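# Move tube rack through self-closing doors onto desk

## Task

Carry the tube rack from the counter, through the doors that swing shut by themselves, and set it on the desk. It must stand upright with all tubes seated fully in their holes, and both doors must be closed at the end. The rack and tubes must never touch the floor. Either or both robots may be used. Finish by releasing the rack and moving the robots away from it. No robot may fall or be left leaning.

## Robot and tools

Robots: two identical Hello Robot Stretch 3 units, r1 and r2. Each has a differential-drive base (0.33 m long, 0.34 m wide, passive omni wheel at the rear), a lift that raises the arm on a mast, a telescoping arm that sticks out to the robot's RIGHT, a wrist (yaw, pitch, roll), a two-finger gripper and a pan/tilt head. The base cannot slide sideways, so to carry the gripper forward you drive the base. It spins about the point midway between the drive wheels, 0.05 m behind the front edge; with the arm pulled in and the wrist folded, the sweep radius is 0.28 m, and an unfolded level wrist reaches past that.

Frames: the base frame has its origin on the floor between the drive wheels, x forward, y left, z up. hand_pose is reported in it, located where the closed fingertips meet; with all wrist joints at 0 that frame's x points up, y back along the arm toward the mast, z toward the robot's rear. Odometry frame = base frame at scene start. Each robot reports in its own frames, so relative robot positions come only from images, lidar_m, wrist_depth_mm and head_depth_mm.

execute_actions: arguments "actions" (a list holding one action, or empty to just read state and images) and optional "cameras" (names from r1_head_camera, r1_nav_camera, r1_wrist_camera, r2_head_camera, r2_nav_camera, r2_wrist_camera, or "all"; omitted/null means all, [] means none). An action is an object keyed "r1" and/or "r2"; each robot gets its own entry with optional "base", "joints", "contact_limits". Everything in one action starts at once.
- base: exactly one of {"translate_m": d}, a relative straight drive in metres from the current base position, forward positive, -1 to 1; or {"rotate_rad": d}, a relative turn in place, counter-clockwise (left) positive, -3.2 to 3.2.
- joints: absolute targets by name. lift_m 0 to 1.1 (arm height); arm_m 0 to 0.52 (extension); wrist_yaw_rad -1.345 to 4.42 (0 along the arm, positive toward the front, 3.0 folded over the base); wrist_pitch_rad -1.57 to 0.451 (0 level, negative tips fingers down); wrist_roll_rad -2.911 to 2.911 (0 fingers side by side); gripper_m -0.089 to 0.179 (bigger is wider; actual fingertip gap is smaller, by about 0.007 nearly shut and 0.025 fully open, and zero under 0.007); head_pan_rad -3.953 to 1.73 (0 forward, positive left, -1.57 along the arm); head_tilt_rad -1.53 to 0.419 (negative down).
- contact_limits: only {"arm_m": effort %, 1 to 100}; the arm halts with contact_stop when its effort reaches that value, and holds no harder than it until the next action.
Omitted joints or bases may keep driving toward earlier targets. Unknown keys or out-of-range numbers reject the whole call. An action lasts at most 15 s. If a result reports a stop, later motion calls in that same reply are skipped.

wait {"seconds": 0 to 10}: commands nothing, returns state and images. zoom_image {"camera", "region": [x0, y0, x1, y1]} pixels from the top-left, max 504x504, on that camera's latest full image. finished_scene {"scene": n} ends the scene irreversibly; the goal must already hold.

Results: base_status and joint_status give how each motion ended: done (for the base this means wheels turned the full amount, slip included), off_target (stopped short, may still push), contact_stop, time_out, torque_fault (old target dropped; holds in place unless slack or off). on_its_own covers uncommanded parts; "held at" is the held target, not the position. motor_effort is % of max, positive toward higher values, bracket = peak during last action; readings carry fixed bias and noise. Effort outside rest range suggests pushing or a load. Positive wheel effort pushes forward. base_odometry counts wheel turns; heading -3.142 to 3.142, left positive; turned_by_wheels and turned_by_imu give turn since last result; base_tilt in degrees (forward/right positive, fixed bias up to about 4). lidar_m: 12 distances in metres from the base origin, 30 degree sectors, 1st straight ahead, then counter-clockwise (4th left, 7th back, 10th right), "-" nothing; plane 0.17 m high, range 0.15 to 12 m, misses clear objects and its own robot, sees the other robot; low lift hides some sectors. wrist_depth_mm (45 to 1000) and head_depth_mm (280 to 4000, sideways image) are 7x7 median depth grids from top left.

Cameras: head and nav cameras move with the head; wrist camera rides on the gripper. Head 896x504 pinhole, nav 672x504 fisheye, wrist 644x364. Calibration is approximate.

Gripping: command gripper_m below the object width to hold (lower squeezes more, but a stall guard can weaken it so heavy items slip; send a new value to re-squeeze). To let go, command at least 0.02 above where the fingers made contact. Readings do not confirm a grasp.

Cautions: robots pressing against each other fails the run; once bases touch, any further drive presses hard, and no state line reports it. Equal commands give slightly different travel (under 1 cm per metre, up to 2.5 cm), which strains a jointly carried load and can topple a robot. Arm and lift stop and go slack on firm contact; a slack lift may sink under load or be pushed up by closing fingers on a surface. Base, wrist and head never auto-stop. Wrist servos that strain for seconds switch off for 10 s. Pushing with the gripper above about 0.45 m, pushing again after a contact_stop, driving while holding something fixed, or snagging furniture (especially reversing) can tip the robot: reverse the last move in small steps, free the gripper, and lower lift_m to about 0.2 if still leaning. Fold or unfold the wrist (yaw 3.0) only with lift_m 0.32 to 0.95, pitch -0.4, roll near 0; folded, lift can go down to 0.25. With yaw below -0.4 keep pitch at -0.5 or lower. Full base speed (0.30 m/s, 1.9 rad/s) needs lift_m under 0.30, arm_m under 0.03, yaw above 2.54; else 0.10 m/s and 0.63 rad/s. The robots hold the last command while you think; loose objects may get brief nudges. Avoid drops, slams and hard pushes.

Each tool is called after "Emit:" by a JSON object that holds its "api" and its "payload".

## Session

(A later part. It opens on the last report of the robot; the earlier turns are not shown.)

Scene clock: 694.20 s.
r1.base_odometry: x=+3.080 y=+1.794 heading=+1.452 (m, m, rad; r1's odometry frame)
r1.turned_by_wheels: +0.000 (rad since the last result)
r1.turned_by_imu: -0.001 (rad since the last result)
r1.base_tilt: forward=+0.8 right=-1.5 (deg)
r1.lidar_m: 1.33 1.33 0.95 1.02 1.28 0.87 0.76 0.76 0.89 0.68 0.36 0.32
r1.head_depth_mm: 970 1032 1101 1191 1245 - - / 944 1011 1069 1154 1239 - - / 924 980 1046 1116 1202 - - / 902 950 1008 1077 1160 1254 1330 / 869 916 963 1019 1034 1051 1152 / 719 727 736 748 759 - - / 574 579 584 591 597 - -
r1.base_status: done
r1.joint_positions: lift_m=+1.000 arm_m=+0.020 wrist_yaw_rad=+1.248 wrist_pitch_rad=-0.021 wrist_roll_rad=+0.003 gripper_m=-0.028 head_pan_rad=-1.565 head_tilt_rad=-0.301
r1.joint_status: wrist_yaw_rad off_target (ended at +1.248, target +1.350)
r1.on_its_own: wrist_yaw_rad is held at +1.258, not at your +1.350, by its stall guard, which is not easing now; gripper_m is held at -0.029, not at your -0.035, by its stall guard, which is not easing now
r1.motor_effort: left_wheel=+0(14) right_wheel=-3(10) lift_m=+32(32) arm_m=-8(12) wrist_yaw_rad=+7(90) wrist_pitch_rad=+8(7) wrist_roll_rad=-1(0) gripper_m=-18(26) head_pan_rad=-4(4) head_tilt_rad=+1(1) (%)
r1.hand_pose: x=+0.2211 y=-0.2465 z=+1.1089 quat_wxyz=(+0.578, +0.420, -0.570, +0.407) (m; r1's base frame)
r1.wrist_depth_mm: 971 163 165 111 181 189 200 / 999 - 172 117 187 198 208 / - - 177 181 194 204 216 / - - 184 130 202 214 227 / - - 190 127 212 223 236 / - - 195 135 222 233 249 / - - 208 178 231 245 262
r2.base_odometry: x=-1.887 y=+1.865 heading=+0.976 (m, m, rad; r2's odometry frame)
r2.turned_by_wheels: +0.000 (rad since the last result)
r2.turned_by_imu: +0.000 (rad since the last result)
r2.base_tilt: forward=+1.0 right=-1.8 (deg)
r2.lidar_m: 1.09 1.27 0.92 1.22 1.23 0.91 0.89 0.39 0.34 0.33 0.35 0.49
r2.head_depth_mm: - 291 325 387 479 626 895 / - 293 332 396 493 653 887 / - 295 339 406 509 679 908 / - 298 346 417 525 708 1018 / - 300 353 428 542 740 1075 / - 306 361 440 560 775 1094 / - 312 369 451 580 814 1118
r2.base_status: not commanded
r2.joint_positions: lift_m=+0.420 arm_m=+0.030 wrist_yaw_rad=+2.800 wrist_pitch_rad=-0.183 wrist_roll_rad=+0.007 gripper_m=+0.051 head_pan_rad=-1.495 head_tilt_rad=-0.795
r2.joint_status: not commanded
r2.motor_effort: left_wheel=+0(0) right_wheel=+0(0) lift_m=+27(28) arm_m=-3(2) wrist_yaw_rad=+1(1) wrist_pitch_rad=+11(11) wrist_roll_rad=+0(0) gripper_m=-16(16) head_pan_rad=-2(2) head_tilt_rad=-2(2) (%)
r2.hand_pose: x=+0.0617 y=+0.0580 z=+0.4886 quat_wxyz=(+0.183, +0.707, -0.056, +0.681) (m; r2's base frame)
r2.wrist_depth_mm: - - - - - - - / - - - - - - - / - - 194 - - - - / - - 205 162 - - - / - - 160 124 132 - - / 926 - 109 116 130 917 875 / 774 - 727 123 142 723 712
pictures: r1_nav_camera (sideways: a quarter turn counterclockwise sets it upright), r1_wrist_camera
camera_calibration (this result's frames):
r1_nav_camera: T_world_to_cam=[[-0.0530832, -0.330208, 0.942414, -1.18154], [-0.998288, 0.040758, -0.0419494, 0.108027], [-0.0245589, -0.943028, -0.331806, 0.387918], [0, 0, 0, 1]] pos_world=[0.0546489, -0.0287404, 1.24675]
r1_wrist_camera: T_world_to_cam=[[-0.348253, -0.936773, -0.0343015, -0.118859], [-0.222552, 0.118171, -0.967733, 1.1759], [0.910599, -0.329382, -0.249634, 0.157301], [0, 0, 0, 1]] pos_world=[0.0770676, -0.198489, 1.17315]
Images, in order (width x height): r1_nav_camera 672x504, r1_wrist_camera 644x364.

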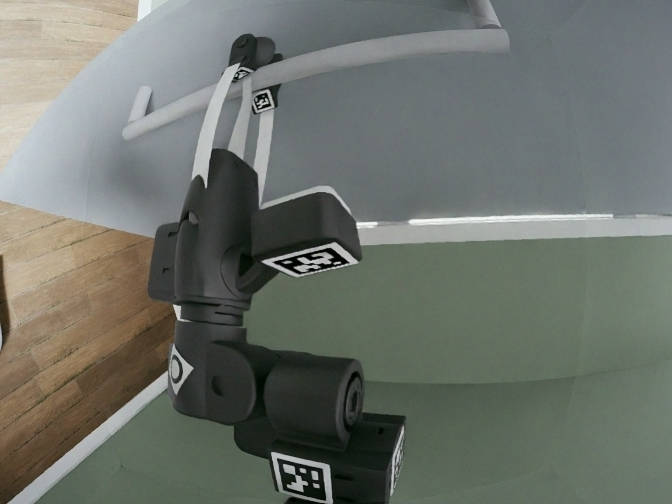

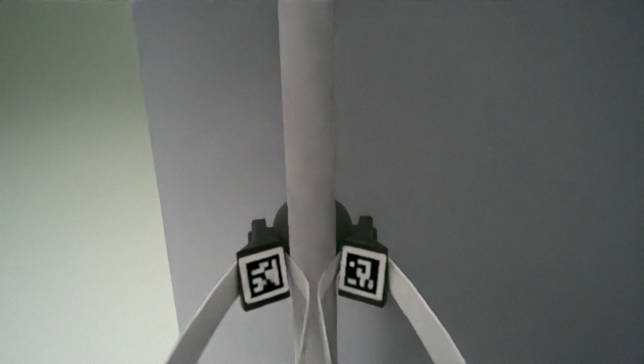

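Emit:
{"api": "execute_actions", "payload": {"actions": [{"r1":{"base":{"translate_m":-0.1},"joints":{"wrist_yaw_rad":1.3}}}], "cameras": ["r1_nav_camera","r2_nav_camera"]}}

Scene clock: 700.90 s.
r1.base_odometry: x=+3.069 y=+1.695 heading=+1.452 (m, m, rad; r1's odometry frame)
r1.turned_by_wheels: +0.000 (rad since the last result)
r1.turned_by_imu: -0.001 (rad since the last result)
r1.base_tilt: forward=+0.8 right=-1.6 (deg)
r1.lidar_m: 1.42 1.43 0.98 1.05 1.17 0.76 0.66 0.66 0.78 0.86 0.36 0.31
r1.head_depth_mm: 993 1061 1129 1210 1272 - - / 966 1032 1103 1175 1262 - - / 949 1004 1072 1145 1227 - - / 923 979 1040 1115 1189 1280 1379 / 903 954 1011 1082 1152 1247 1296 / 877 920 966 982 983 - - / 737 727 721 715 712 - -
r1.base_status: done
r1.joint_positions: lift_m=+1.000 arm_m=+0.020 wrist_yaw_rad=+1.265 wrist_pitch_rad=-0.021 wrist_roll_rad=+0.003 gripper_m=-0.028 head_pan_rad=-1.565 head_tilt_rad=-0.301
r1.joint_status: wrist_yaw_rad off_target (ended at +1.265, target +1.300)
r1.on_its_own: wrist_yaw_rad is held at +1.259, not at your +1.300, by its stall guard, which is not easing now; gripper_m is held at -0.029, not at your -0.035, by its stall guard, which is not easing now
r1.motor_effort: left_wheel=+2(6) right_wheel=-3(8) lift_m=+32(32) arm_m=-7(8) wrist_yaw_rad=-5(32) wrist_pitch_rad=+8(8) wrist_roll_rad=-1(0) gripper_m=-17(19) head_pan_rad=-4(4) head_tilt_rad=+1(1) (%)
r1.hand_pose: x=+0.2224 y=-0.2424 z=+1.1090 quat_wxyz=(+0.574, +0.425, -0.566, +0.411) (m; r1's base frame)
r1.wrist_depth_mm: - 155 164 110 189 205 225 / - 161 168 115 195 214 235 / - 168 174 119 204 222 245 / - 174 181 125 213 233 258 / - - 186 126 222 245 274 / - - 189 133 236 255 288 / - - 203 216 241 272 304
r2.base_odometry: x=-1.887 y=+1.865 heading=+0.976 (m, m, rad; r2's odometry frame)
r2.turned_by_wheels: +0.000 (rad since the last result)
r2.turned_by_imu: +0.000 (rad since the last result)
r2.base_tilt: forward=+1.0 right=-1.7 (deg)
r2.lidar_m: 1.09 1.27 0.96 1.99 1.23 0.92 0.89 0.39 0.34 0.33 0.35 0.48
r2.head_depth_mm: - 291 325 388 478 627 895 / - 293 332 397 493 652 888 / - 296 339 407 509 679 907 / - 298 346 417 524 708 1016 / - 301 353 427 542 739 1076 / - 306 361 439 561 777 1099 / - 312 369 451 581 813 1114
r2.base_status: not commanded
r2.joint_positions: lift_m=+0.420 arm_m=+0.030 wrist_yaw_rad=+2.800 wrist_pitch_rad=-0.183 wrist_roll_rad=+0.007 gripper_m=+0.051 head_pan_rad=-1.495 head_tilt_rad=-0.795
r2.joint_status: not commanded
r2.motor_effort: left_wheel=+1(0) right_wheel=+0(0) lift_m=+27(27) arm_m=-2(2) wrist_yaw_rad=+1(0) wrist_pitch_rad=+11(11) wrist_roll_rad=+0(0) gripper_m=-17(16) head_pan_rad=-2(1) head_tilt_rad=-2(2) (%)
r2.hand_pose: x=+0.0617 y=+0.0580 z=+0.4886 quat_wxyz=(+0.183, +0.707, -0.056, +0.681) (m; r2's base frame)
r2.wrist_depth_mm: - - - - - - - / - - - - - - - / - - 195 - - - - / - - 202 162 - - - / - - 160 125 132 - - / 938 - 109 117 130 940 897 / 752 - 724 123 142 716 713
pictures: r1_nav_camera (sideways: a quarter turn counterclockwise sets it upright), r2_nav_camera (sideways: a quarter turn counterclockwise sets it upright)
camera_calibration (this result's frames):
r1_nav_camera: T_world_to_cam=[[-0.0530832, -0.330208, 0.942414, -1.18154], [-0.998288, 0.0407579, -0.0419494, 0.108027], [-0.0245588, -0.943028, -0.331806, 0.387918], [0, 0, 0, 1]] pos_world=[0.0546489, -0.0287404, 1.24675]
r2_nav_camera: T_world_to_cam=[[0.0619258, -0.703451, 0.708041, -0.884288], [-0.996984, -0.0768461, 0.010849, 0.0496299], [0.0467784, -0.706577, -0.706088, 0.877953], [0, 0, 0, 1]] pos_world=[0.0631712, 0.00210162, 1.24549]
Images, in order (width x height): r1_nav_camera 672x504, r2_nav_camera 672x504.

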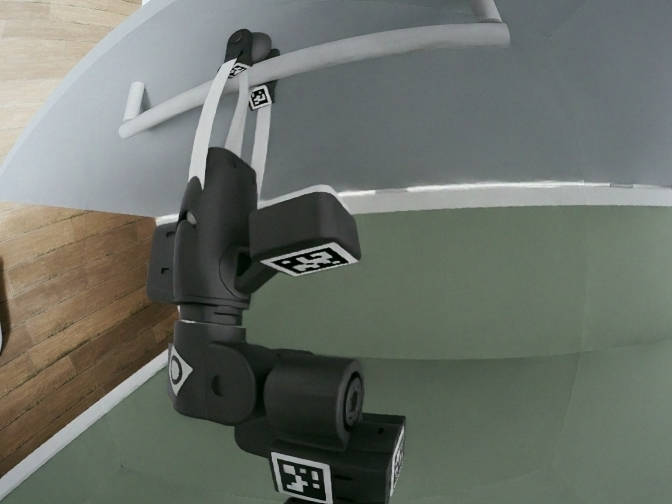

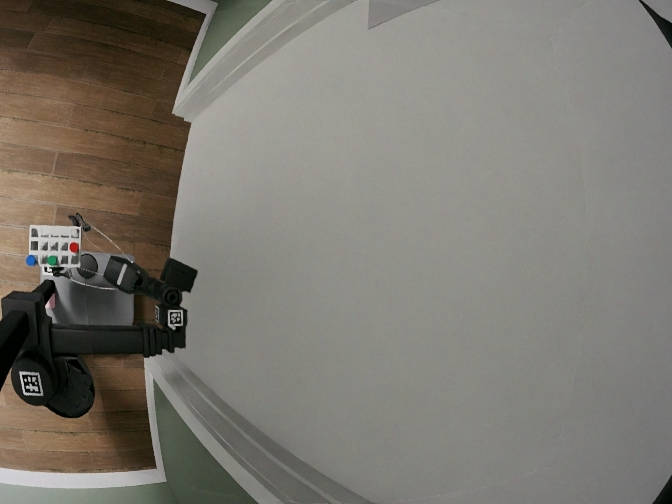

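Emit:
{"api": "execute_actions", "payload": {"actions": [{"r2":{"base":{"rotate_rad":1.4},"joints":{"head_pan_rad":0,"head_tilt_rad":-0.5}}}], "cameras": ["r2_nav_camera","r2_head_camera"]}}

Scene clock: 710.90 s.
r1.base_odometry: x=+3.069 y=+1.695 heading=+1.452 (m, m, rad; r1's odometry frame)
r1.turned_by_wheels: +0.000 (rad since the last result)
r1.turned_by_imu: -0.001 (rad since the last result)
r1.base_tilt: forward=+0.9 right=-1.3 (deg)
r1.lidar_m: 1.42 1.43 1.04 1.05 1.17 0.76 0.66 0.66 0.78 0.85 0.36 0.31
r1.head_depth_mm: 997 1053 1132 1209 1268 - - / 969 1028 1104 1178 1260 - - / 947 1004 1078 1144 1234 - - / 921 977 1045 1107 1192 1281 1383 / 902 956 1011 1080 1149 1241 1300 / 877 927 966 985 976 - - / 740 728 721 715 712 - -
r1.base_status: not commanded
r1.joint_positions: lift_m=+1.000 arm_m=+0.020 wrist_yaw_rad=+1.265 wrist_pitch_rad=-0.021 wrist_roll_rad=+0.003 gripper_m=-0.028 head_pan_rad=-1.565 head_tilt_rad=-0.301
r1.joint_status: not commanded
r1.on_its_own: wrist_yaw_rad is held at +1.259, not at your +1.300, by its stall guard, which is not easing now; gripper_m is held at -0.029, not at your -0.035, by its stall guard, which is not easing now
r1.motor_effort: left_wheel=+2(1) right_wheel=-3(4) lift_m=+32(32) arm_m=-7(7) wrist_yaw_rad=-5(5) wrist_pitch_rad=+8(8) wrist_roll_rad=+0(0) gripper_m=-17(17) head_pan_rad=-4(4) head_tilt_rad=+1(1) (%)
r1.hand_pose: x=+0.2224 y=-0.2424 z=+1.1090 quat_wxyz=(+0.574, +0.425, -0.566, +0.411) (m; r1's base frame)
r1.wrist_depth_mm: - 155 163 111 189 205 224 / - 160 169 115 196 213 235 / - 168 174 119 204 223 246 / - 174 180 125 212 233 258 / - - 186 126 223 244 272 / - - 189 133 236 256 285 / - - 204 216 239 269 304
r2.base_odometry: x=-1.887 y=+1.865 heading=+2.376 (m, m, rad; r2's odometry frame)
r2.turned_by_wheels: +1.400 (rad since the last result)
r2.turned_by_imu: +1.380 (rad since the last result)
r2.base_tilt: forward=+1.0 right=-1.7 (deg)
r2.lidar_m: 1.20 1.49 0.97 0.89 0.40 0.36 0.33 0.34 0.42 0.67 1.23 0.96
r2.head_depth_mm: 1715 1844 2090 2326 2011 1363 1250 / 1638 1158 2017 2291 1995 1558 1274 / - - - 2654 1928 1557 1291 / - - - 2840 2005 1567 1285 / - - - 2789 2010 1561 1285 / - - 2036 2231 2005 1570 1282 / 1616 1779 1937 2157 2012 1565 1287
r2.base_status: done
r2.joint_positions: lift_m=+0.420 arm_m=+0.030 wrist_yaw_rad=+2.800 wrist_pitch_rad=-0.183 wrist_roll_rad=+0.007 gripper_m=+0.051 head_pan_rad=-0.007 head_tilt_rad=-0.507
r2.joint_status: all done
r2.motor_effort: left_wheel=-2(4) right_wheel=+2(6) lift_m=+27(27) arm_m=-2(2) wrist_yaw_rad=+1(1) wrist_pitch_rad=+11(11) wrist_roll_rad=+0(0) gripper_m=-16(16) head_pan_rad=+1(33) head_tilt_rad=+2(18) (%)
r2.hand_pose: x=+0.0617 y=+0.0580 z=+0.4886 quat_wxyz=(+0.183, +0.707, -0.056, +0.681) (m; r2's base frame)
r2.wrist_depth_mm: - 800 877 983 - - - / - 811 908 - - - - / - 858 193 - - - - / - 892 204 162 - - - / - 922 160 124 132 - - / 578 - 109 116 131 925 878 / 568 - 709 124 142 712 728
pictures: r2_head_camera (sideways: a quarter turn clockwise sets it upright), r2_nav_camera (sideways: a quarter turn counterclockwise sets it upright)
camera_calibration (this result's frames):
r2_head_camera: T_world_to_cam=[[-0.440254, -0.0223002, -0.897596, 1.19039], [-0.0558242, 0.998437, 0.00257517, 0.00232295], [0.896136, 0.0512413, -0.440811, 0.529149], [0, 0, 0, 1]] pos_world=[0.0500147, -0.00288762, 1.30174]
r2_nav_camera: T_world_to_cam=[[0.475938, 0.00524993, 0.879463, -1.11029], [-0.00889675, -0.999902, 0.0107835, 0.0436837], [0.879434, -0.0129567, -0.475845, 0.573346], [0, 0, 0, 1]] pos_world=[0.024597, 0.056937, 1.24881]
Images, in order (width x height): r2_head_camera 896x504, r2_nav_camera 672x504.

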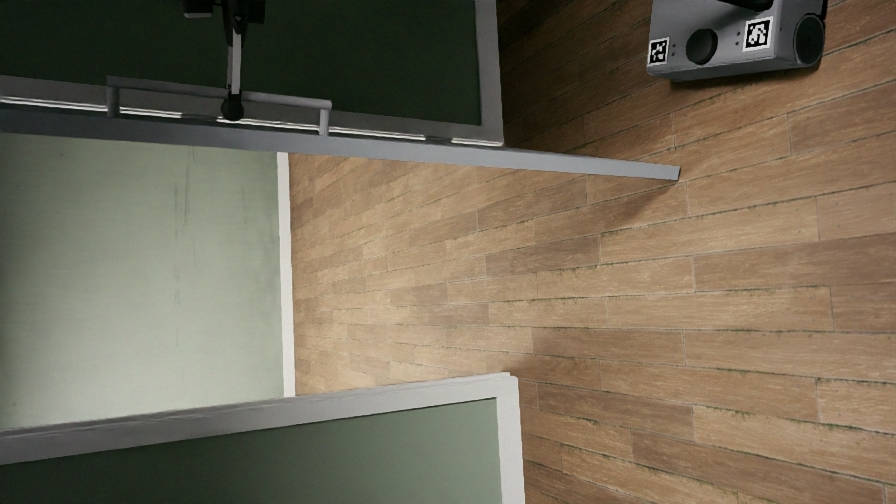

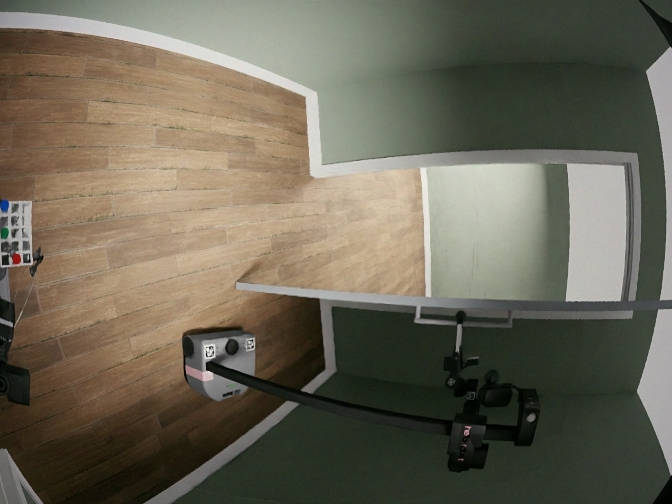

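Emit:
{"api": "execute_actions", "payload": {"actions": [{"r2":{"base":{"rotate_rad":0.09}}}], "cameras": []}}

Emit:
{"api": "execute_actions", "payload": {"actions": [{"r2":{"base":{"translate_m":0.8}}}], "cameras": ["r2_nav_camera","r2_head_camera"]}}

Scene clock: 716.20 s.
r1.base_odometry: x=+3.069 y=+1.695 heading=+1.452 (m, m, rad; r1's odometry frame)
r1.turned_by_wheels: +0.000 (rad since the last result)
r1.turned_by_imu: -0.001 (rad since the last result)
r1.base_tilt: forward=+0.8 right=-1.5 (deg)
r1.lidar_m: 1.43 1.43 1.04 1.05 1.17 0.76 0.66 0.66 0.78 0.86 0.36 0.30
r1.head_depth_mm: 1000 1060 1124 1201 1271 - - / 973 1025 1094 1180 1276 - - / 946 1002 1068 1146 1230 - - / 926 981 1037 1119 1200 1283 1388 / 904 957 1014 1075 1158 1246 1316 / 876 925 964 984 979 - - / 735 728 722 714 712 - -
r1.base_status: not commanded
r1.joint_positions: lift_m=+1.000 arm_m=+0.020 wrist_yaw_rad=+1.265 wrist_pitch_rad=-0.021 wrist_roll_rad=+0.003 gripper_m=-0.028 head_pan_rad=-1.565 head_tilt_rad=-0.301
r1.joint_status: not commanded
r1.on_its_own: wrist_yaw_rad is held at +1.259, not at your +1.300, by its stall guard, which is not easing now; gripper_m is held at -0.029, not at your -0.035, by its stall guard, which is not easing now
r1.motor_effort: left_wheel=+2(2) right_wheel=-3(3) lift_m=+32(33) arm_m=-7(7) wrist_yaw_rad=-5(6) wrist_pitch_rad=+8(8) wrist_roll_rad=-1(0) gripper_m=-18(16) head_pan_rad=-4(3) head_tilt_rad=+1(1) (%)
r1.hand_pose: x=+0.2224 y=-0.2424 z=+1.1090 quat_wxyz=(+0.574, +0.425, -0.566, +0.411) (m; r1's base frame)
r1.wrist_depth_mm: - 155 163 111 189 205 224 / - 160 168 115 196 213 234 / - 167 174 119 204 223 245 / - 173 180 125 213 234 259 / - - 186 126 223 243 272 / - - 190 133 236 256 285 / - - 205 217 239 268 303
r2.base_odometry: x=-1.887 y=+1.865 heading=+2.466 (m, m, rad; r2's odometry frame)
r2.turned_by_wheels: +0.090 (rad since the last result)
r2.turned_by_imu: +0.088 (rad since the last result)
r2.base_tilt: forward=+1.0 right=-1.7 (deg)
r2.lidar_m: 1.20 1.33 0.94 0.89 0.39 0.35 0.33 0.34 0.45 0.82 1.24 0.96
r2.head_depth_mm: 1598 1738 1995 2239 1995 1468 1246 / - - - 2339 1930 1562 1278 / - - - 2790 1997 1564 1287 / - - - 2812 1997 1565 1281 / - - 3912 2394 2004 1560 1287 / 1675 1803 2007 2224 2011 1567 1284 / 1663 1808 1991 2199 2015 1566 1288
r2.base_status: done
r2.joint_positions: lift_m=+0.420 arm_m=+0.030 wrist_yaw_rad=+2.800 wrist_pitch_rad=-0.183 wrist_roll_rad=+0.007 gripper_m=+0.051 head_pan_rad=-0.007 head_tilt_rad=-0.507
r2.joint_status: not commanded
r2.motor_effort: left_wheel=-2(5) right_wheel=+3(5) lift_m=+27(28) arm_m=-3(2) wrist_yaw_rad=+1(0) wrist_pitch_rad=+11(11) wrist_roll_rad=+0(0) gripper_m=-16(16) head_pan_rad=+2(3) head_tilt_rad=+2(2) (%)
r2.hand_pose: x=+0.0617 y=+0.0580 z=+0.4886 quat_wxyz=(+0.183, +0.707, -0.056, +0.681) (m; r2's base frame)
r2.wrist_depth_mm: - 795 864 916 - - - / - 837 888 - - - - / - 853 194 972 - - - / - 904 204 163 - - - / - 989 161 124 132 - - / 478 - 109 117 130 925 881 / 490 - 718 124 143 718 714
pictures: none
No camera images: the call's "cameras" was empty. Leave "cameras" out to get every camera's image.

Scene clock: 725.17 s.
r1.base_odometry: x=+3.069 y=+1.695 heading=+1.452 (m, m, rad; r1's odometry frame)
r1.turned_by_wheels: +0.000 (rad since the last result)
r1.turned_by_imu: -0.002 (rad since the last result)
r1.base_tilt: forward=+0.8 right=-1.5 (deg)
r1.lidar_m: 1.42 0.48 1.44 1.26 1.17 0.76 0.66 0.66 0.78 0.85 0.36 0.30
r1.head_depth_mm: 995 1058 1132 1202 1267 - - / 964 1033 1100 1180 1263 - - / 950 1001 1069 1141 1227 - - / 921 982 1042 1122 1193 1285 1380 / 904 957 1008 1075 1158 1242 1310 / 876 925 961 984 982 - - / 737 729 723 716 710 - -
r1.base_status: not commanded
r1.joint_positions: lift_m=+1.000 arm_m=+0.020 wrist_yaw_rad=+1.265 wrist_pitch_rad=-0.021 wrist_roll_rad=+0.003 gripper_m=-0.028 head_pan_rad=-1.565 head_tilt_rad=-0.301
r1.joint_status: not commanded
r1.on_its_own: wrist_yaw_rad is held at +1.259, not at your +1.300, by its stall guard, which is not easing now; gripper_m is held at -0.029, not at your -0.035, by its stall guard, which is not easing now
r1.motor_effort: left_wheel=+2(2) right_wheel=-3(4) lift_m=+32(32) arm_m=-7(7) wrist_yaw_rad=-5(5) wrist_pitch_rad=+8(8) wrist_roll_rad=+0(0) gripper_m=-18(17) head_pan_rad=-3(4) head_tilt_rad=+1(1) (%)
r1.hand_pose: x=+0.2224 y=-0.2424 z=+1.1090 quat_wxyz=(+0.574, +0.425, -0.566, +0.411) (m; r1's base frame)
r1.wrist_depth_mm: - 155 163 111 189 205 224 / - 161 168 115 197 214 234 / - 167 174 119 204 223 247 / - 174 180 125 212 234 257 / - - 185 126 223 244 272 / - - 189 133 236 259 286 / - - 204 215 240 270 302
r2.base_odometry: x=-2.512 y=+2.365 heading=+2.466 (m, m, rad; r2's odometry frame)
r2.turned_by_wheels: +0.000 (rad since the last result)
r2.turned_by_imu: +0.003 (rad since the last result)
r2.base_tilt: forward=+1.0 right=-1.7 (deg)
r2.lidar_m: 4.47 1.22 0.98 0.93 0.95 1.09 1.12 1.16 1.23 0.50 0.48 0.45
r2.head_depth_mm: 3863 - - 2787 1610 1182 965 / 3867 - - 2812 2011 1560 1282 / 3851 - - 2811 1987 1565 1279 / 3827 - - 2800 1999 1568 1284 / 3859 - - 2816 2013 1565 1289 / 3854 - 3875 1358 1484 1577 1285 / 981 1061 1168 1297 1464 1572 1287
r2.base_status: done
r2.joint_positions: lift_m=+0.420 arm_m=+0.030 wrist_yaw_rad=+2.800 wrist_pitch_rad=-0.183 wrist_roll_rad=+0.007 gripper_m=+0.051 head_pan_rad=-0.007 head_tilt_rad=-0.507
r2.joint_status: not commanded
r2.motor_effort: left_wheel=-2(1) right_wheel=+2(7) lift_m=+28(27) arm_m=-2(2) wrist_yaw_rad=+0(0) wrist_pitch_rad=+11(11) wrist_roll_rad=+0(0) gripper_m=-16(16) head_pan_rad=+2(2) head_tilt_rad=+2(2) (%)
r2.hand_pose: x=+0.0617 y=+0.0580 z=+0.4886 quat_wxyz=(+0.183, +0.707, -0.056, +0.681) (m; r2's base frame)
r2.wrist_depth_mm: - 840 899 973 - - - / - 870 956 - - - - / - 910 193 - - - - / - 954 205 163 - - - / 880 992 160 124 132 - - / 888 - 109 116 130 924 878 / 737 - 717 124 143 713 736
pictures: r2_head_camera (sideways: a quarter turn clockwise sets it upright), r2_nav_camera (sideways: a quarter turn counterclockwise sets it upright)
camera_calibration (this result's frames):
r2_head_camera: T_world_to_cam=[[-0.440074, -0.0223066, -0.897685, 1.1905], [-0.0558364, 0.998437, 0.00256254, 0.00233946], [0.896224, 0.0512511, -0.440631, 0.528914], [0, 0, 0, 1]] pos_world=[0.0500148, -0.00288711, 1.30175]
r2_nav_camera: T_world_to_cam=[[0.475762, 0.00525673, 0.879558, -1.11041], [-0.00888725, -0.999902, 0.0107832, 0.0436841], [0.879529, -0.0129471, -0.475669, 0.573115], [0, 0, 0, 1]] pos_world=[0.0246069, 0.0569372, 1.24881]
Images, in order (width x height): r2_head_camera 896x504, r2_nav_camera 672x504.

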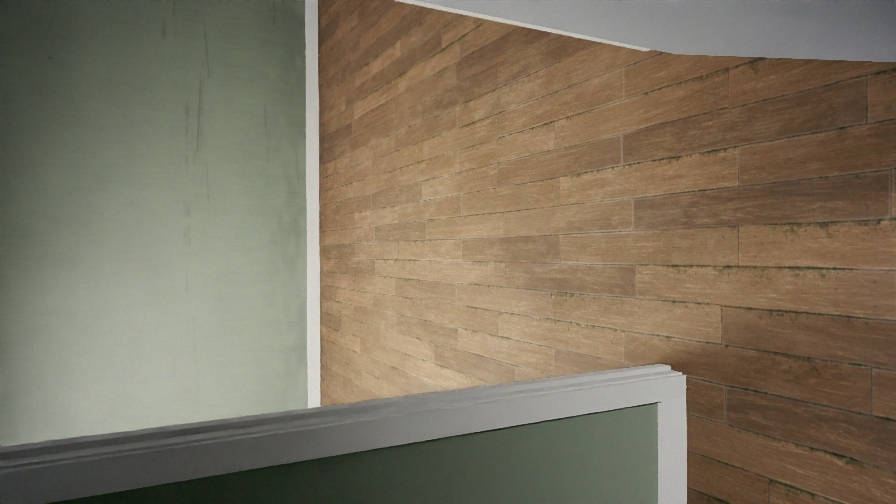

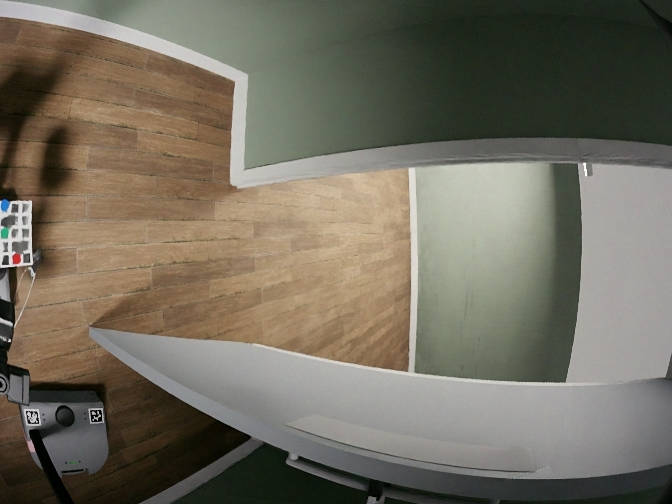

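Emit:
{"api": "execute_actions", "payload": {"actions": [{"r2":{"base":{"translate_m":0.6}}}], "cameras": ["r2_nav_camera","r2_head_camera"]}}

Scene clock: 736.97 s.
r1.base_odometry: x=+3.069 y=+1.695 heading=+1.452 (m, m, rad; r1's odometry frame)
r1.turned_by_wheels: +0.000 (rad since the last result)
r1.turned_by_imu: -0.007 (rad since the last result)
r1.base_tilt: forward=+1.0 right=-1.5 (deg)
r1.lidar_m: 1.42 1.43 1.44 1.26 1.17 0.76 0.66 0.66 0.78 0.87 0.36 0.30
r1.head_depth_mm: 996 1058 1136 1198 1265 - - / 972 1033 1106 1179 1275 - - / 949 1010 1075 1155 1230 - - / 930 979 1046 1122 1202 1288 1378 / 904 959 1013 1082 1157 1241 1317 / 875 923 967 1005 997 - - / 753 742 731 725 720 - -
r1.base_status: not commanded
r1.joint_positions: lift_m=+1.000 arm_m=+0.020 wrist_yaw_rad=+1.263 wrist_pitch_rad=-0.022 wrist_roll_rad=+0.003 gripper_m=-0.028 head_pan_rad=-1.565 head_tilt_rad=-0.301
r1.joint_status: not commanded
r1.on_its_own: wrist_yaw_rad is held at +1.259, not at your +1.300, by its stall guard, which is not easing now; gripper_m is held at -0.029, not at your -0.035, by its stall guard, which is not easing now
r1.motor_effort: left_wheel=+1(2) right_wheel=+9(10) lift_m=+33(32) arm_m=-3(7) wrist_yaw_rad=-4(6) wrist_pitch_rad=+8(8) wrist_roll_rad=-1(1) gripper_m=-18(18) head_pan_rad=-4(4) head_tilt_rad=+0(1) (%)
r1.hand_pose: x=+0.2223 y=-0.2426 z=+1.1087 quat_wxyz=(+0.575, +0.424, -0.566, +0.411) (m; r1's base frame)
r1.wrist_depth_mm: - 154 163 110 189 206 227 / - 159 168 115 198 215 237 / - 166 174 119 205 224 248 / - 173 180 125 214 235 261 / - - 185 126 224 248 277 / - - 189 133 236 259 290 / - - 204 216 243 273 309
r2.base_odometry: x=-2.980 y=+2.741 heading=+2.465 (m, m, rad; r2's odometry frame)
r2.turned_by_wheels: -0.001 (rad since the last result)
r2.turned_by_imu: -0.657 (rad since the last result)
r2.base_tilt: forward=+0.8 right=-1.7 (deg)
r2.lidar_m: 0.35 3.98 0.79 0.86 1.00 1.00 1.21 1.57 1.61 0.22 0.22 0.23
r2.head_depth_mm: - 289 297 307 325 345 368 / 307 326 346 369 396 426 462 / 370 397 428 464 507 559 621 / 465 509 560 623 703 805 950 / 627 707 864 1009 1797 1479 1287 / 3777 - - 2834 2023 1570 1288 / 3527 3776 3968 2834 2008 1573 1288
r2.base_status: done
r2.joint_positions: lift_m=+0.420 arm_m=+0.029 wrist_yaw_rad=+2.794 wrist_pitch_rad=-0.182 wrist_roll_rad=+0.007 gripper_m=+0.051 head_pan_rad=-0.006 head_tilt_rad=-0.503
r2.joint_status: not commanded
r2.on_its_own: right_wheel is at rest, and its effort (+23) is outside its rest range (-18 to +18)
r2.motor_effort: left_wheel=-1(13) right_wheel=+23(41) lift_m=+29(29) arm_m=+4(5) wrist_yaw_rad=+4(21) wrist_pitch_rad=+11(11) wrist_roll_rad=+0(0) gripper_m=-17(16) head_pan_rad=+1(2) head_tilt_rad=+1(2) (%)
r2.hand_pose: x=+0.0631 y=+0.0584 z=+0.4888 quat_wxyz=(+0.185, +0.707, -0.059, +0.680) (m; r2's base frame)
r2.wrist_depth_mm: - - 965 832 - - - / - - 986 864 - - - / - - 192 865 - - - / - - 205 163 - - - / 806 - 161 125 132 - - / 868 - 109 116 130 907 891 / 763 744 717 124 143 703 708
pictures: r2_head_camera (sideways: a quarter turn clockwise sets it upright), r2_nav_camera (sideways: a quarter turn counterclockwise sets it upright)
camera_calibration (this result's frames):
r2_head_camera: T_world_to_cam=[[-0.437154, -0.0225968, -0.899103, 1.19234], [-0.0564599, 0.998402, 0.00235904, 0.00260818], [0.897613, 0.0517945, -0.437732, 0.525132], [0, 0, 0, 1]] pos_world=[0.0500168, -0.00286003, 1.30189]
r2_nav_camera: T_world_to_cam=[[0.472911, 0.00556848, 0.881092, -1.11239], [-0.00830566, -0.999907, 0.0107773, 0.0436882], [0.881071, -0.0124148, -0.472821, 0.569401], [0, 0, 0, 1]] pos_world=[0.0247434, 0.0569474, 1.24887]
Images, in order (width x height): r2_head_camera 896x504, r2_nav_camera 672x504.

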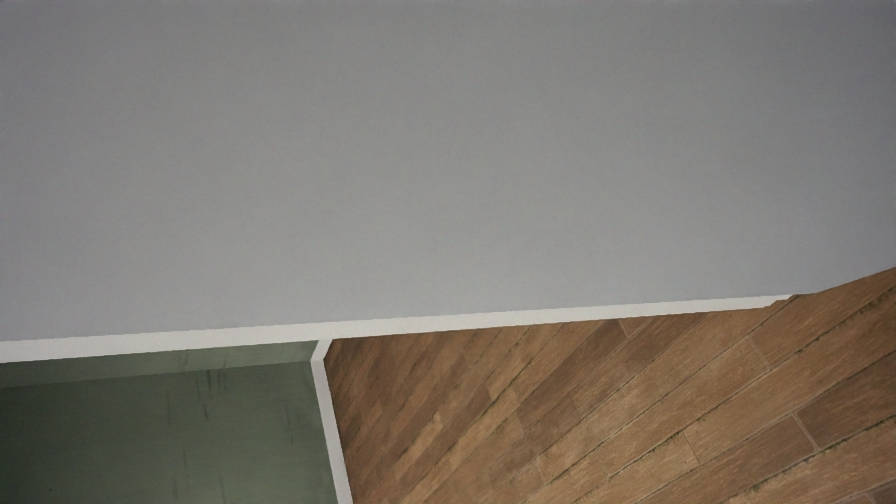

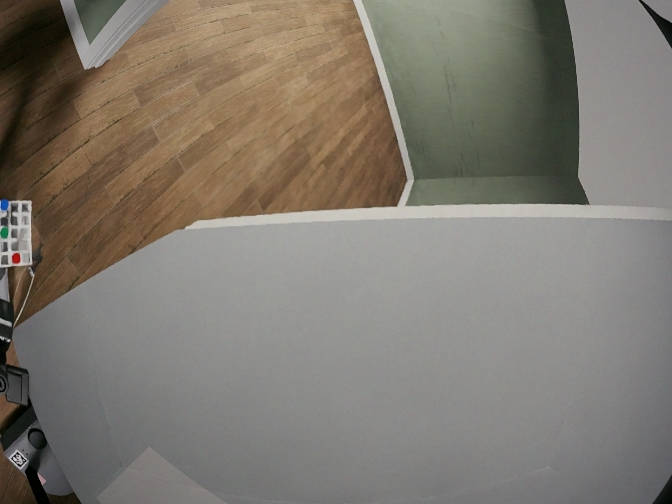

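Emit:
{"api": "execute_actions", "payload": {"actions": [{"r2":{"base":{"translate_m":-0.1}}}], "cameras": []}}

Emit:
{"api": "execute_actions", "payload": {"actions": [{"r2":{"base":{"rotate_rad":0.8}}}], "cameras": ["r2_nav_camera","r2_head_camera"]}}

Scene clock: 740.83 s.
r1.base_odometry: x=+3.069 y=+1.695 heading=+1.452 (m, m, rad; r1's odometry frame)
r1.turned_by_wheels: +0.000 (rad since the last result)
r1.turned_by_imu: +0.000 (rad since the last result)
r1.base_tilt: forward=+0.7 right=-1.5 (deg)
r1.lidar_m: 0.53 1.43 1.44 1.26 1.17 0.76 0.66 0.66 0.78 0.87 0.36 0.31
r1.head_depth_mm: 992 1060 1124 1200 1272 - - / 970 1026 1103 1183 1268 - - / 942 1008 1070 1147 1227 - - / 921 984 1037 1110 1190 1279 1371 / 902 963 1011 1079 1159 1246 1311 / 875 922 961 1001 998 - - / 746 736 728 722 717 - -
r1.base_status: not commanded
r1.joint_positions: lift_m=+1.000 arm_m=+0.020 wrist_yaw_rad=+1.265 wrist_pitch_rad=-0.021 wrist_roll_rad=+0.003 gripper_m=-0.028 head_pan_rad=-1.565 head_tilt_rad=-0.301
r1.joint_status: not commanded
r1.on_its_own: wrist_yaw_rad is held at +1.259, not at your +1.300, by its stall guard, which is not easing now; gripper_m is held at -0.029, not at your -0.035, by its stall guard, which is not easing now
r1.motor_effort: left_wheel=+1(1) right_wheel=-5(9) lift_m=+33(32) arm_m=-3(3) wrist_yaw_rad=-5(6) wrist_pitch_rad=+8(8) wrist_roll_rad=-1(1) gripper_m=-18(18) head_pan_rad=-4(4) head_tilt_rad=+1(1) (%)
r1.hand_pose: x=+0.2224 y=-0.2421 z=+1.1090 quat_wxyz=(+0.574, +0.425, -0.566, +0.411) (m; r1's base frame)
r1.wrist_depth_mm: - 154 164 110 189 205 226 / - 160 169 115 196 214 235 / - 167 175 119 204 224 248 / - 174 180 125 213 236 260 / - - 184 126 224 245 273 / - - 189 133 237 258 291 / - - 204 216 240 272 307
r2.base_odometry: x=-2.902 y=+2.678 heading=+2.466 (m, m, rad; r2's odometry frame)
r2.turned_by_wheels: +0.000 (rad since the last result)
r2.turned_by_imu: +0.000 (rad since the last result)
r2.base_tilt: forward=+1.0 right=-1.7 (deg)
r2.lidar_m: 0.41 4.05 0.84 0.94 0.93 0.94 1.13 1.48 1.54 0.53 0.26 0.27
r2.head_depth_mm: 314 329 347 365 387 412 439 / 367 389 413 441 472 509 552 / 442 475 511 554 606 669 743 / 557 608 671 748 844 969 1137 / 752 884 1015 2525 1869 1520 1286 / 3835 - - 2837 2022 1573 1285 / 3588 3857 - 2827 2023 1574 1292
r2.base_status: done
r2.joint_positions: lift_m=+0.420 arm_m=+0.030 wrist_yaw_rad=+2.797 wrist_pitch_rad=-0.182 wrist_roll_rad=+0.007 gripper_m=+0.051 head_pan_rad=-0.006 head_tilt_rad=-0.503
r2.joint_status: not commanded
r2.motor_effort: left_wheel=+1(4) right_wheel=-2(18) lift_m=+29(29) arm_m=+2(4) wrist_yaw_rad=+2(5) wrist_pitch_rad=+11(11) wrist_roll_rad=+0(0) gripper_m=-16(15) head_pan_rad=+2(3) head_tilt_rad=+1(1) (%)
r2.hand_pose: x=+0.0623 y=+0.0584 z=+0.4888 quat_wxyz=(+0.184, +0.707, -0.058, +0.680) (m; r2's base frame)
r2.wrist_depth_mm: - 994 - 888 - - - / - 967 - 927 - - - / - - 153 883 - - - / - - 197 162 - - - / 785 - 161 125 132 - - / 822 - 109 117 130 941 902 / 752 - 705 124 142 702 719
pictures: none
No camera images: the call's "cameras" was empty. Leave "cameras" out to get every camera's image.

Scene clock: 743.10 s.
r1.base_odometry: x=+3.069 y=+1.695 heading=+1.452 (m, m, rad; r1's odometry frame)
r1.turned_by_wheels: +0.000 (rad since the last result)
r1.turned_by_imu: -0.001 (rad since the last result)
r1.base_tilt: forward=+0.8 right=-1.6 (deg)
r1.lidar_m: 0.53 1.43 1.44 1.26 1.17 0.76 0.66 0.66 0.78 0.87 0.36 0.31
r1.head_depth_mm: 996 1058 1128 1198 1267 - - / 969 1024 1094 1178 1277 - - / 942 1004 1073 1143 1232 - - / 924 979 1044 1118 1195 1283 1377 / 905 958 1013 1075 1155 1243 1313 / 876 919 960 1004 991 - - / 744 737 733 725 720 - -
r1.base_status: not commanded
r1.joint_positions: lift_m=+1.000 arm_m=+0.020 wrist_yaw_rad=+1.265 wrist_pitch_rad=-0.021 wrist_roll_rad=+0.003 gripper_m=-0.028 head_pan_rad=-1.565 head_tilt_rad=-0.301
r1.joint_status: not commanded
r1.on_its_own: wrist_yaw_rad is held at +1.259, not at your +1.300, by its stall guard, which is not easing now; gripper_m is held at -0.029, not at your -0.035, by its stall guard, which is not easing now
r1.motor_effort: left_wheel=+1(1) right_wheel=-5(5) lift_m=+33(33) arm_m=-3(3) wrist_yaw_rad=-5(5) wrist_pitch_rad=+8(8) wrist_roll_rad=+0(0) gripper_m=-18(17) head_pan_rad=-4(4) head_tilt_rad=+0(1) (%)
r1.hand_pose: x=+0.2224 y=-0.2421 z=+1.1090 quat_wxyz=(+0.574, +0.425, -0.566, +0.411) (m; r1's base frame)
r1.wrist_depth_mm: - 155 163 110 189 206 225 / - 160 169 115 196 215 235 / - 166 173 119 204 224 247 / - 173 180 125 212 234 262 / - 505 185 126 224 245 275 / - 533 189 133 236 257 290 / - 576 204 216 242 272 306
r2.base_odometry: x=-2.902 y=+2.678 heading=-3.018 (m, m, rad; r2's odometry frame)
r2.turned_by_wheels: +0.800 (rad since the last result)
r2.turned_by_imu: +0.789 (rad since the last result)
r2.base_tilt: forward=+1.0 right=-1.6 (deg)
r2.lidar_m: 0.90 0.84 0.95 0.93 0.99 1.45 1.54 1.54 0.53 0.26 0.32 0.67
r2.head_depth_mm: 3363 3677 3843 2808 2019 1578 1279 / 3434 3730 - 2801 2021 1567 1285 / 3476 3795 - 2801 2019 1561 1288 / 3529 3785 - 2809 2028 1567 1282 / 3562 3855 - 2805 2013 1525 1283 / 3573 3758 844 909 1001 1128 1253 / 657 709 787 886 1006 1158 1268
r2.base_status: done
r2.joint_positions: lift_m=+0.420 arm_m=+0.030 wrist_yaw_rad=+2.797 wrist_pitch_rad=-0.182 wrist_roll_rad=+0.007 gripper_m=+0.051 head_pan_rad=-0.006 head_tilt_rad=-0.503
r2.joint_status: not commanded
r2.motor_effort: left_wheel=-1(5) right_wheel=+2(5) lift_m=+29(29) arm_m=+2(2) wrist_yaw_rad=+2(2) wrist_pitch_rad=+11(11) wrist_roll_rad=+0(0) gripper_m=-16(16) head_pan_rad=+3(2) head_tilt_rad=+1(1) (%)
r2.hand_pose: x=+0.0623 y=+0.0584 z=+0.4888 quat_wxyz=(+0.184, +0.707, -0.058, +0.680) (m; r2's base frame)
r2.wrist_depth_mm: - 858 886 928 - 972 721 / - 885 924 975 - 990 733 / - 921 154 993 - 982 734 / - 994 196 162 - - 737 / 949 - 161 125 132 - 747 / 940 - 109 117 130 878 743 / 754 - 721 124 142 698 716
pictures: r2_head_camera (sideways: a quarter turn clockwise sets it upright), r2_nav_camera (sideways: a quarter turn counterclockwise sets it upright)
camera_calibration (this result's frames):
r2_head_camera: T_world_to_cam=[[-0.437154, -0.0225968, -0.899103, 1.19234], [-0.0564599, 0.998402, 0.00235904, 0.00260819], [0.897613, 0.0517945, -0.437732, 0.525132], [0, 0, 0, 1]] pos_world=[0.0500168, -0.00286003, 1.30189]
r2_nav_camera: T_world_to_cam=[[0.472911, 0.00556848, 0.881092, -1.11239], [-0.00830567, -0.999907, 0.0107773, 0.0436882], [0.881071, -0.0124148, -0.472821, 0.569401], [0, 0, 0, 1]] pos_world=[0.0247434, 0.0569474, 1.24887]
Images, in order (width x height): r2_head_camera 896x504, r2_nav_camera 672x504.

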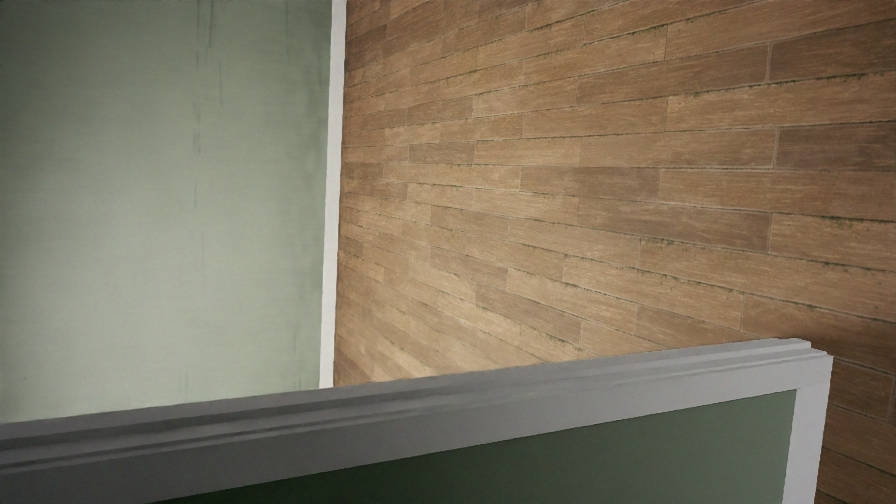

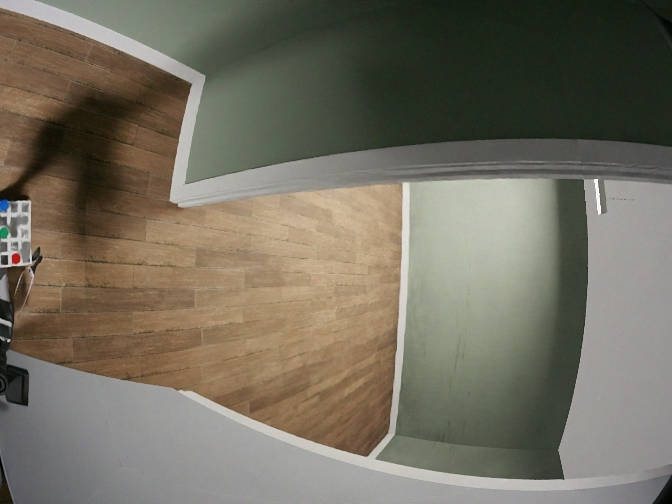

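Emit:
{"api": "execute_actions", "payload": {"actions": [{"r2":{"base":{"rotate_rad":-0.18}}}], "cameras": []}}

Emit:
{"api": "execute_actions", "payload": {"actions": [{"r2":{"base":{"translate_m":0.15}}}], "cameras": ["r2_nav_camera","r2_head_camera"]}}

Scene clock: 749.40 s.
r1.base_odometry: x=+3.069 y=+1.695 heading=+1.452 (m, m, rad; r1's odometry frame)
r1.turned_by_wheels: +0.000 (rad since the last result)
r1.turned_by_imu: -0.001 (rad since the last result)
r1.base_tilt: forward=+0.8 right=-1.5 (deg)
r1.lidar_m: 0.53 1.43 1.45 1.26 1.18 0.76 0.66 0.66 0.78 0.87 0.36 0.30
r1.head_depth_mm: 989 1056 1133 1208 1269 - - / 977 1032 1105 1178 1274 - - / 949 1001 1065 1145 1227 - - / 924 979 1042 1120 1198 1294 1381 / 903 954 1010 1079 1159 1244 1313 / 870 919 963 1006 995 - - / 745 736 727 725 715 - -
r1.base_status: not commanded
r1.joint_positions: lift_m=+1.000 arm_m=+0.020 wrist_yaw_rad=+1.265 wrist_pitch_rad=-0.021 wrist_roll_rad=+0.003 gripper_m=-0.028 head_pan_rad=-1.565 head_tilt_rad=-0.301
r1.joint_status: not commanded
r1.on_its_own: wrist_yaw_rad is held at +1.259, not at your +1.300, by its stall guard, which is not easing now; gripper_m is held at -0.029, not at your -0.035, by its stall guard, which is not easing now
r1.motor_effort: left_wheel=+1(1) right_wheel=-6(5) lift_m=+32(33) arm_m=-3(3) wrist_yaw_rad=-6(5) wrist_pitch_rad=+8(8) wrist_roll_rad=-1(1) gripper_m=-18(18) head_pan_rad=-4(4) head_tilt_rad=+1(1) (%)
r1.hand_pose: x=+0.2224 y=-0.2421 z=+1.1090 quat_wxyz=(+0.574, +0.425, -0.566, +0.411) (m; r1's base frame)
r1.wrist_depth_mm: - 154 163 110 189 206 225 / - 161 169 115 197 215 235 / - 166 174 120 204 224 246 / - 174 180 125 214 234 259 / - 532 185 126 223 245 273 / - 559 189 133 238 257 290 / - 602 204 216 241 271 305
r2.base_odometry: x=-2.902 y=+2.678 heading=+3.086 (m, m, rad; r2's odometry frame)
r2.turned_by_wheels: -0.180 (rad since the last result)
r2.turned_by_imu: -0.178 (rad since the last result)
r2.base_tilt: forward=+1.0 right=-1.7 (deg)
r2.lidar_m: 4.03 0.84 1.00 0.93 0.94 1.21 1.49 1.56 0.53 0.26 0.29 0.47
r2.head_depth_mm: 3547 3835 - 2809 2008 1566 1253 / 3522 3835 - 2833 2015 1568 1284 / 3479 3790 - 2811 2015 1572 1274 / 3485 3795 - 2799 2016 1570 1286 / 3491 3757 - 2837 2020 1572 1289 / 3445 3791 3957 2819 2020 1569 1254 / 3455 3740 3979 2838 1013 1064 1189
r2.base_status: done
r2.joint_positions: lift_m=+0.420 arm_m=+0.030 wrist_yaw_rad=+2.797 wrist_pitch_rad=-0.182 wrist_roll_rad=+0.007 gripper_m=+0.051 head_pan_rad=-0.006 head_tilt_rad=-0.503
r2.joint_status: not commanded
r2.motor_effort: left_wheel=+2(4) right_wheel=-3(7) lift_m=+29(29) arm_m=+2(3) wrist_yaw_rad=+2(2) wrist_pitch_rad=+10(11) wrist_roll_rad=+0(0) gripper_m=-15(16) head_pan_rad=+3(1) head_tilt_rad=+1(1) (%)
r2.hand_pose: x=+0.0623 y=+0.0584 z=+0.4888 quat_wxyz=(+0.184, +0.707, -0.058, +0.680) (m; r2's base frame)
r2.wrist_depth_mm: - 846 895 - - 833 617 / - 861 948 - - 815 658 / - 893 154 - - 878 686 / - 941 196 162 - 870 729 / 840 994 161 125 132 883 - / 864 - 109 117 130 823 850 / 761 - 721 124 143 697 743
pictures: none
No camera images: the call's "cameras" was empty. Leave "cameras" out to get every camera's image.

Scene clock: 751.97 s.
r1.base_odometry: x=+3.069 y=+1.695 heading=+1.452 (m, m, rad; r1's odometry frame)
r1.turned_by_wheels: +0.000 (rad since the last result)
r1.turned_by_imu: -0.001 (rad since the last result)
r1.base_tilt: forward=+0.9 right=-1.4 (deg)
r1.lidar_m: 0.70 1.43 1.45 1.26 1.17 0.76 0.66 0.66 0.78 0.87 0.36 0.30
r1.head_depth_mm: 995 1057 1129 1209 1274 - - / 965 1028 1106 1184 1267 - - / 949 1003 1075 1149 1226 - - / 922 976 1041 1117 1191 1290 1366 / 904 961 1014 1081 1152 1245 1315 / 880 924 960 999 992 - - / 745 738 732 721 715 - -
r1.base_status: not commanded
r1.joint_positions: lift_m=+1.000 arm_m=+0.020 wrist_yaw_rad=+1.265 wrist_pitch_rad=-0.021 wrist_roll_rad=+0.003 gripper_m=-0.028 head_pan_rad=-1.565 head_tilt_rad=-0.301
r1.joint_status: not commanded
r1.on_its_own: wrist_yaw_rad is held at +1.259, not at your +1.300, by its stall guard, which is not easing now; gripper_m is held at -0.029, not at your -0.035, by its stall guard, which is not easing now
r1.motor_effort: left_wheel=+1(1) right_wheel=-5(5) lift_m=+32(33) arm_m=-3(3) wrist_yaw_rad=-5(5) wrist_pitch_rad=+8(8) wrist_roll_rad=+0(1) gripper_m=-18(18) head_pan_rad=-4(4) head_tilt_rad=+1(1) (%)
r1.hand_pose: x=+0.2224 y=-0.2421 z=+1.1090 quat_wxyz=(+0.574, +0.425, -0.566, +0.411) (m; r1's base frame)
r1.wrist_depth_mm: - 154 163 110 189 206 225 / - 160 168 115 197 214 236 / - 166 174 119 204 224 247 / - 173 180 124 213 234 260 / - - 185 126 224 245 275 / - - 188 133 237 257 288 / - - 205 216 241 272 308
r2.base_odometry: x=-3.052 y=+2.686 heading=+3.086 (m, m, rad; r2's odometry frame)
r2.turned_by_wheels: +0.000 (rad since the last result)
r2.turned_by_imu: +0.001 (rad since the last result)
r2.base_tilt: forward=+1.0 right=-1.6 (deg)
r2.lidar_m: 3.91 0.71 0.82 0.95 0.96 1.24 1.63 1.70 0.29 0.29 0.32 0.53
r2.head_depth_mm: 3370 3742 3986 2807 2004 1569 1284 / 3350 3669 3955 2811 2002 1566 1286 / 3395 3709 3951 2785 2014 1573 1284 / 3375 3676 3914 2833 2013 1571 1284 / 3354 3641 3901 2806 2021 1572 1287 / 3369 3589 3954 2808 2022 1578 1291 / 3289 3605 3883 2820 2014 1522 1021
r2.base_status: done
r2.joint_positions: lift_m=+0.420 arm_m=+0.030 wrist_yaw_rad=+2.797 wrist_pitch_rad=-0.182 wrist_roll_rad=+0.007 gripper_m=+0.051 head_pan_rad=-0.006 head_tilt_rad=-0.503
r2.joint_status: not commanded
r2.motor_effort: left_wheel=+2(5) right_wheel=-3(3) lift_m=+29(29) arm_m=+2(2) wrist_yaw_rad=+1(3) wrist_pitch_rad=+11(11) wrist_roll_rad=+0(0) gripper_m=-17(16) head_pan_rad=+2(3) head_tilt_rad=+1(1) (%)
r2.hand_pose: x=+0.0623 y=+0.0584 z=+0.4888 quat_wxyz=(+0.184, +0.707, -0.058, +0.680) (m; r2's base frame)
r2.wrist_depth_mm: - 862 909 - 898 659 586 / - 868 979 - 931 666 - / - 928 154 - 930 697 - / - 989 197 163 979 691 - / 893 - 160 125 132 731 - / 912 - 109 117 130 768 879 / 746 - 709 124 142 714 726
pictures: r2_head_camera (sideways: a quarter turn clockwise sets it upright), r2_nav_camera (sideways: a quarter turn counterclockwise sets it upright)
camera_calibration (this result's frames):
r2_head_camera: T_world_to_cam=[[-0.437154, -0.0225969, -0.899103, 1.19234], [-0.0564603, 0.998402, 0.00235904, 0.00260819], [0.897613, 0.0517948, -0.437732, 0.525132], [0, 0, 0, 1]] pos_world=[0.0500168, -0.00286002, 1.30189]
r2_nav_camera: T_world_to_cam=[[0.472911, 0.00556867, 0.881092, -1.11239], [-0.00830527, -0.999907, 0.0107773, 0.0436882], [0.881071, -0.0124144, -0.472821, 0.569401], [0, 0, 0, 1]] pos_world=[0.0247434, 0.0569475, 1.24887]
Images, in order (width x height): r2_head_camera 896x504, r2_nav_camera 672x504.

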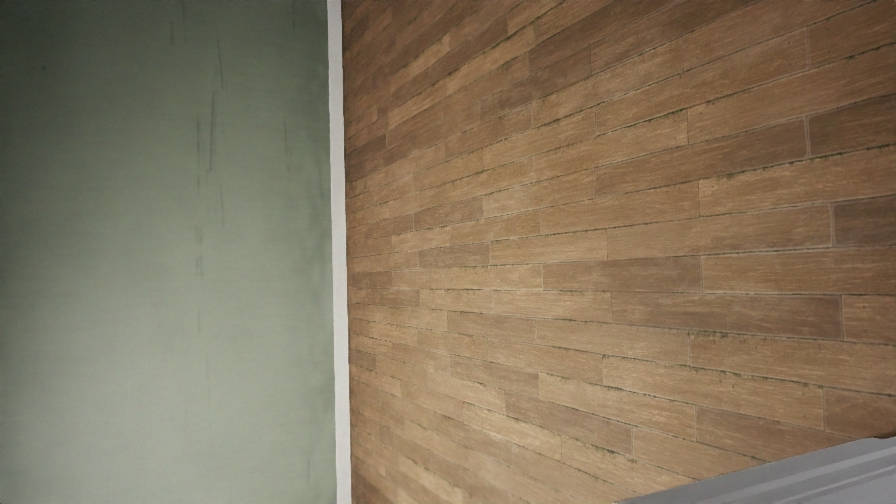

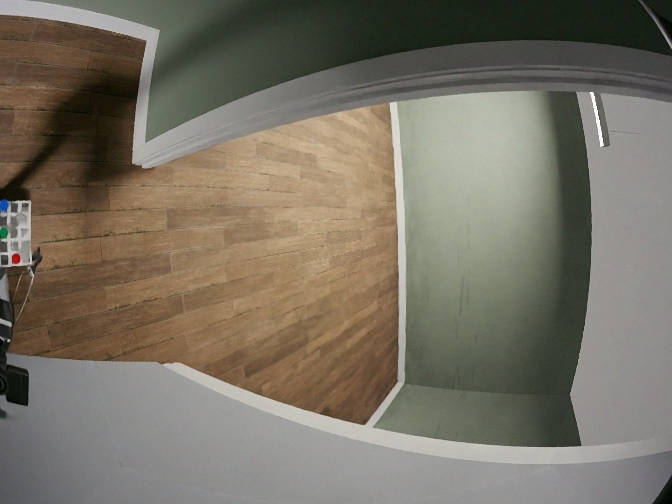

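Emit:
{"api": "execute_actions", "payload": {"actions": [{"r2":{"base":{"translate_m":0.3}}}], "cameras": ["r2_nav_camera"]}}

Scene clock: 758.30 s.
r1.base_odometry: x=+3.069 y=+1.695 heading=+1.452 (m, m, rad; r1's odometry frame)
r1.turned_by_wheels: +0.000 (rad since the last result)
r1.turned_by_imu: -0.001 (rad since the last result)
r1.base_tilt: forward=+0.8 right=-1.5 (deg)
r1.lidar_m: 1.43 1.43 1.44 1.26 1.17 0.76 0.66 0.66 0.77 0.87 0.36 0.30
r1.head_depth_mm: 995 1062 1142 1213 1269 - - / 971 1027 1103 1183 1279 - - / 949 1007 1069 1151 1235 - - / 926 979 1045 1112 1195 1282 1380 / 903 961 1011 1076 1158 1242 1322 / 874 920 960 1004 996 - - / 745 739 729 724 718 - -
r1.base_status: not commanded
r1.joint_positions: lift_m=+1.000 arm_m=+0.020 wrist_yaw_rad=+1.265 wrist_pitch_rad=-0.021 wrist_roll_rad=+0.003 gripper_m=-0.028 head_pan_rad=-1.565 head_tilt_rad=-0.301
r1.joint_status: not commanded
r1.on_its_own: wrist_yaw_rad is held at +1.259, not at your +1.300, by its stall guard, which is not easing now; gripper_m is held at -0.029, not at your -0.035, by its stall guard, which is not easing now
r1.motor_effort: left_wheel=+1(1) right_wheel=-5(5) lift_m=+32(33) arm_m=-3(3) wrist_yaw_rad=-5(5) wrist_pitch_rad=+8(7) wrist_roll_rad=+0(0) gripper_m=-17(18) head_pan_rad=-4(4) head_tilt_rad=+2(1) (%)
r1.hand_pose: x=+0.2224 y=-0.2421 z=+1.1090 quat_wxyz=(+0.574, +0.425, -0.566, +0.411) (m; r1's base frame)
r1.wrist_depth_mm: - 154 163 110 190 206 225 / - 160 168 115 196 214 236 / - 166 174 120 204 224 248 / - 174 180 125 214 233 260 / - - 185 126 224 246 275 / - - 189 133 236 257 289 / - - 204 216 241 271 308
r2.base_odometry: x=-3.351 y=+2.703 heading=+3.086 (m, m, rad; r2's odometry frame)
r2.turned_by_wheels: +0.000 (rad since the last result)
r2.turned_by_imu: +0.001 (rad since the last result)
r2.base_tilt: forward=+0.9 right=-1.7 (deg)
r2.lidar_m: 3.60 0.56 0.49 0.97 0.99 1.27 1.94 0.42 0.35 0.35 0.39 0.67
r2.head_depth_mm: 3137 3403 3685 2777 2018 1567 1285 / 3125 3406 3709 2825 2019 1561 1285 / 3088 3361 3705 2785 2013 1573 1289 / 3081 3364 3650 2818 2003 1572 1288 / 3069 3377 3706 2841 2011 1562 1288 / 3062 3343 3639 2839 2028 1579 1292 / 3039 3302 3658 2809 2025 1566 1287
r2.base_status: done
r2.joint_positions: lift_m=+0.420 arm_m=+0.030 wrist_yaw_rad=+2.798 wrist_pitch_rad=-0.182 wrist_roll_rad=+0.007 gripper_m=+0.051 head_pan_rad=-0.006 head_tilt_rad=-0.503
r2.joint_status: not commanded
r2.motor_effort: left_wheel=+1(6) right_wheel=-3(3) lift_m=+29(29) arm_m=+2(2) wrist_yaw_rad=+2(2) wrist_pitch_rad=+11(11) wrist_roll_rad=+0(0) gripper_m=-17(16) head_pan_rad=+2(2) head_tilt_rad=+1(1) (%)
r2.hand_pose: x=+0.0623 y=+0.0584 z=+0.4888 quat_wxyz=(+0.184, +0.707, -0.058, +0.680) (m; r2's base frame)
r2.wrist_depth_mm: - 865 919 761 483 - - / - 913 982 810 524 - - / - 924 154 691 532 - - / - 979 196 162 580 - - / 920 - 161 124 131 - - / 921 - 109 117 130 921 885 / 771 - 710 123 142 698 720
pictures: r2_nav_camera (sideways: a quarter turn counterclockwise sets it upright)
camera_calibration (this result's frames):
r2_nav_camera: T_world_to_cam=[[0.472911, 0.00556844, 0.881092, -1.11239], [-0.00830574, -0.999907, 0.0107773, 0.0436882], [0.881071, -0.0124148, -0.472821, 0.569401], [0, 0, 0, 1]] pos_world=[0.0247434, 0.0569474, 1.24887]
Images, in order (width x height): r2_nav_camera 672x504.

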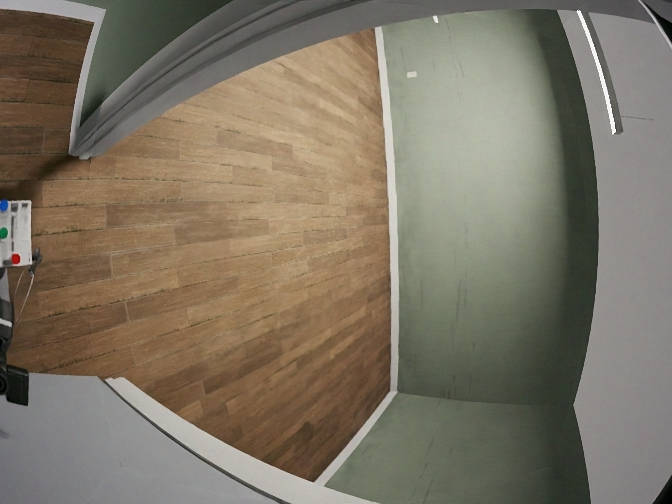

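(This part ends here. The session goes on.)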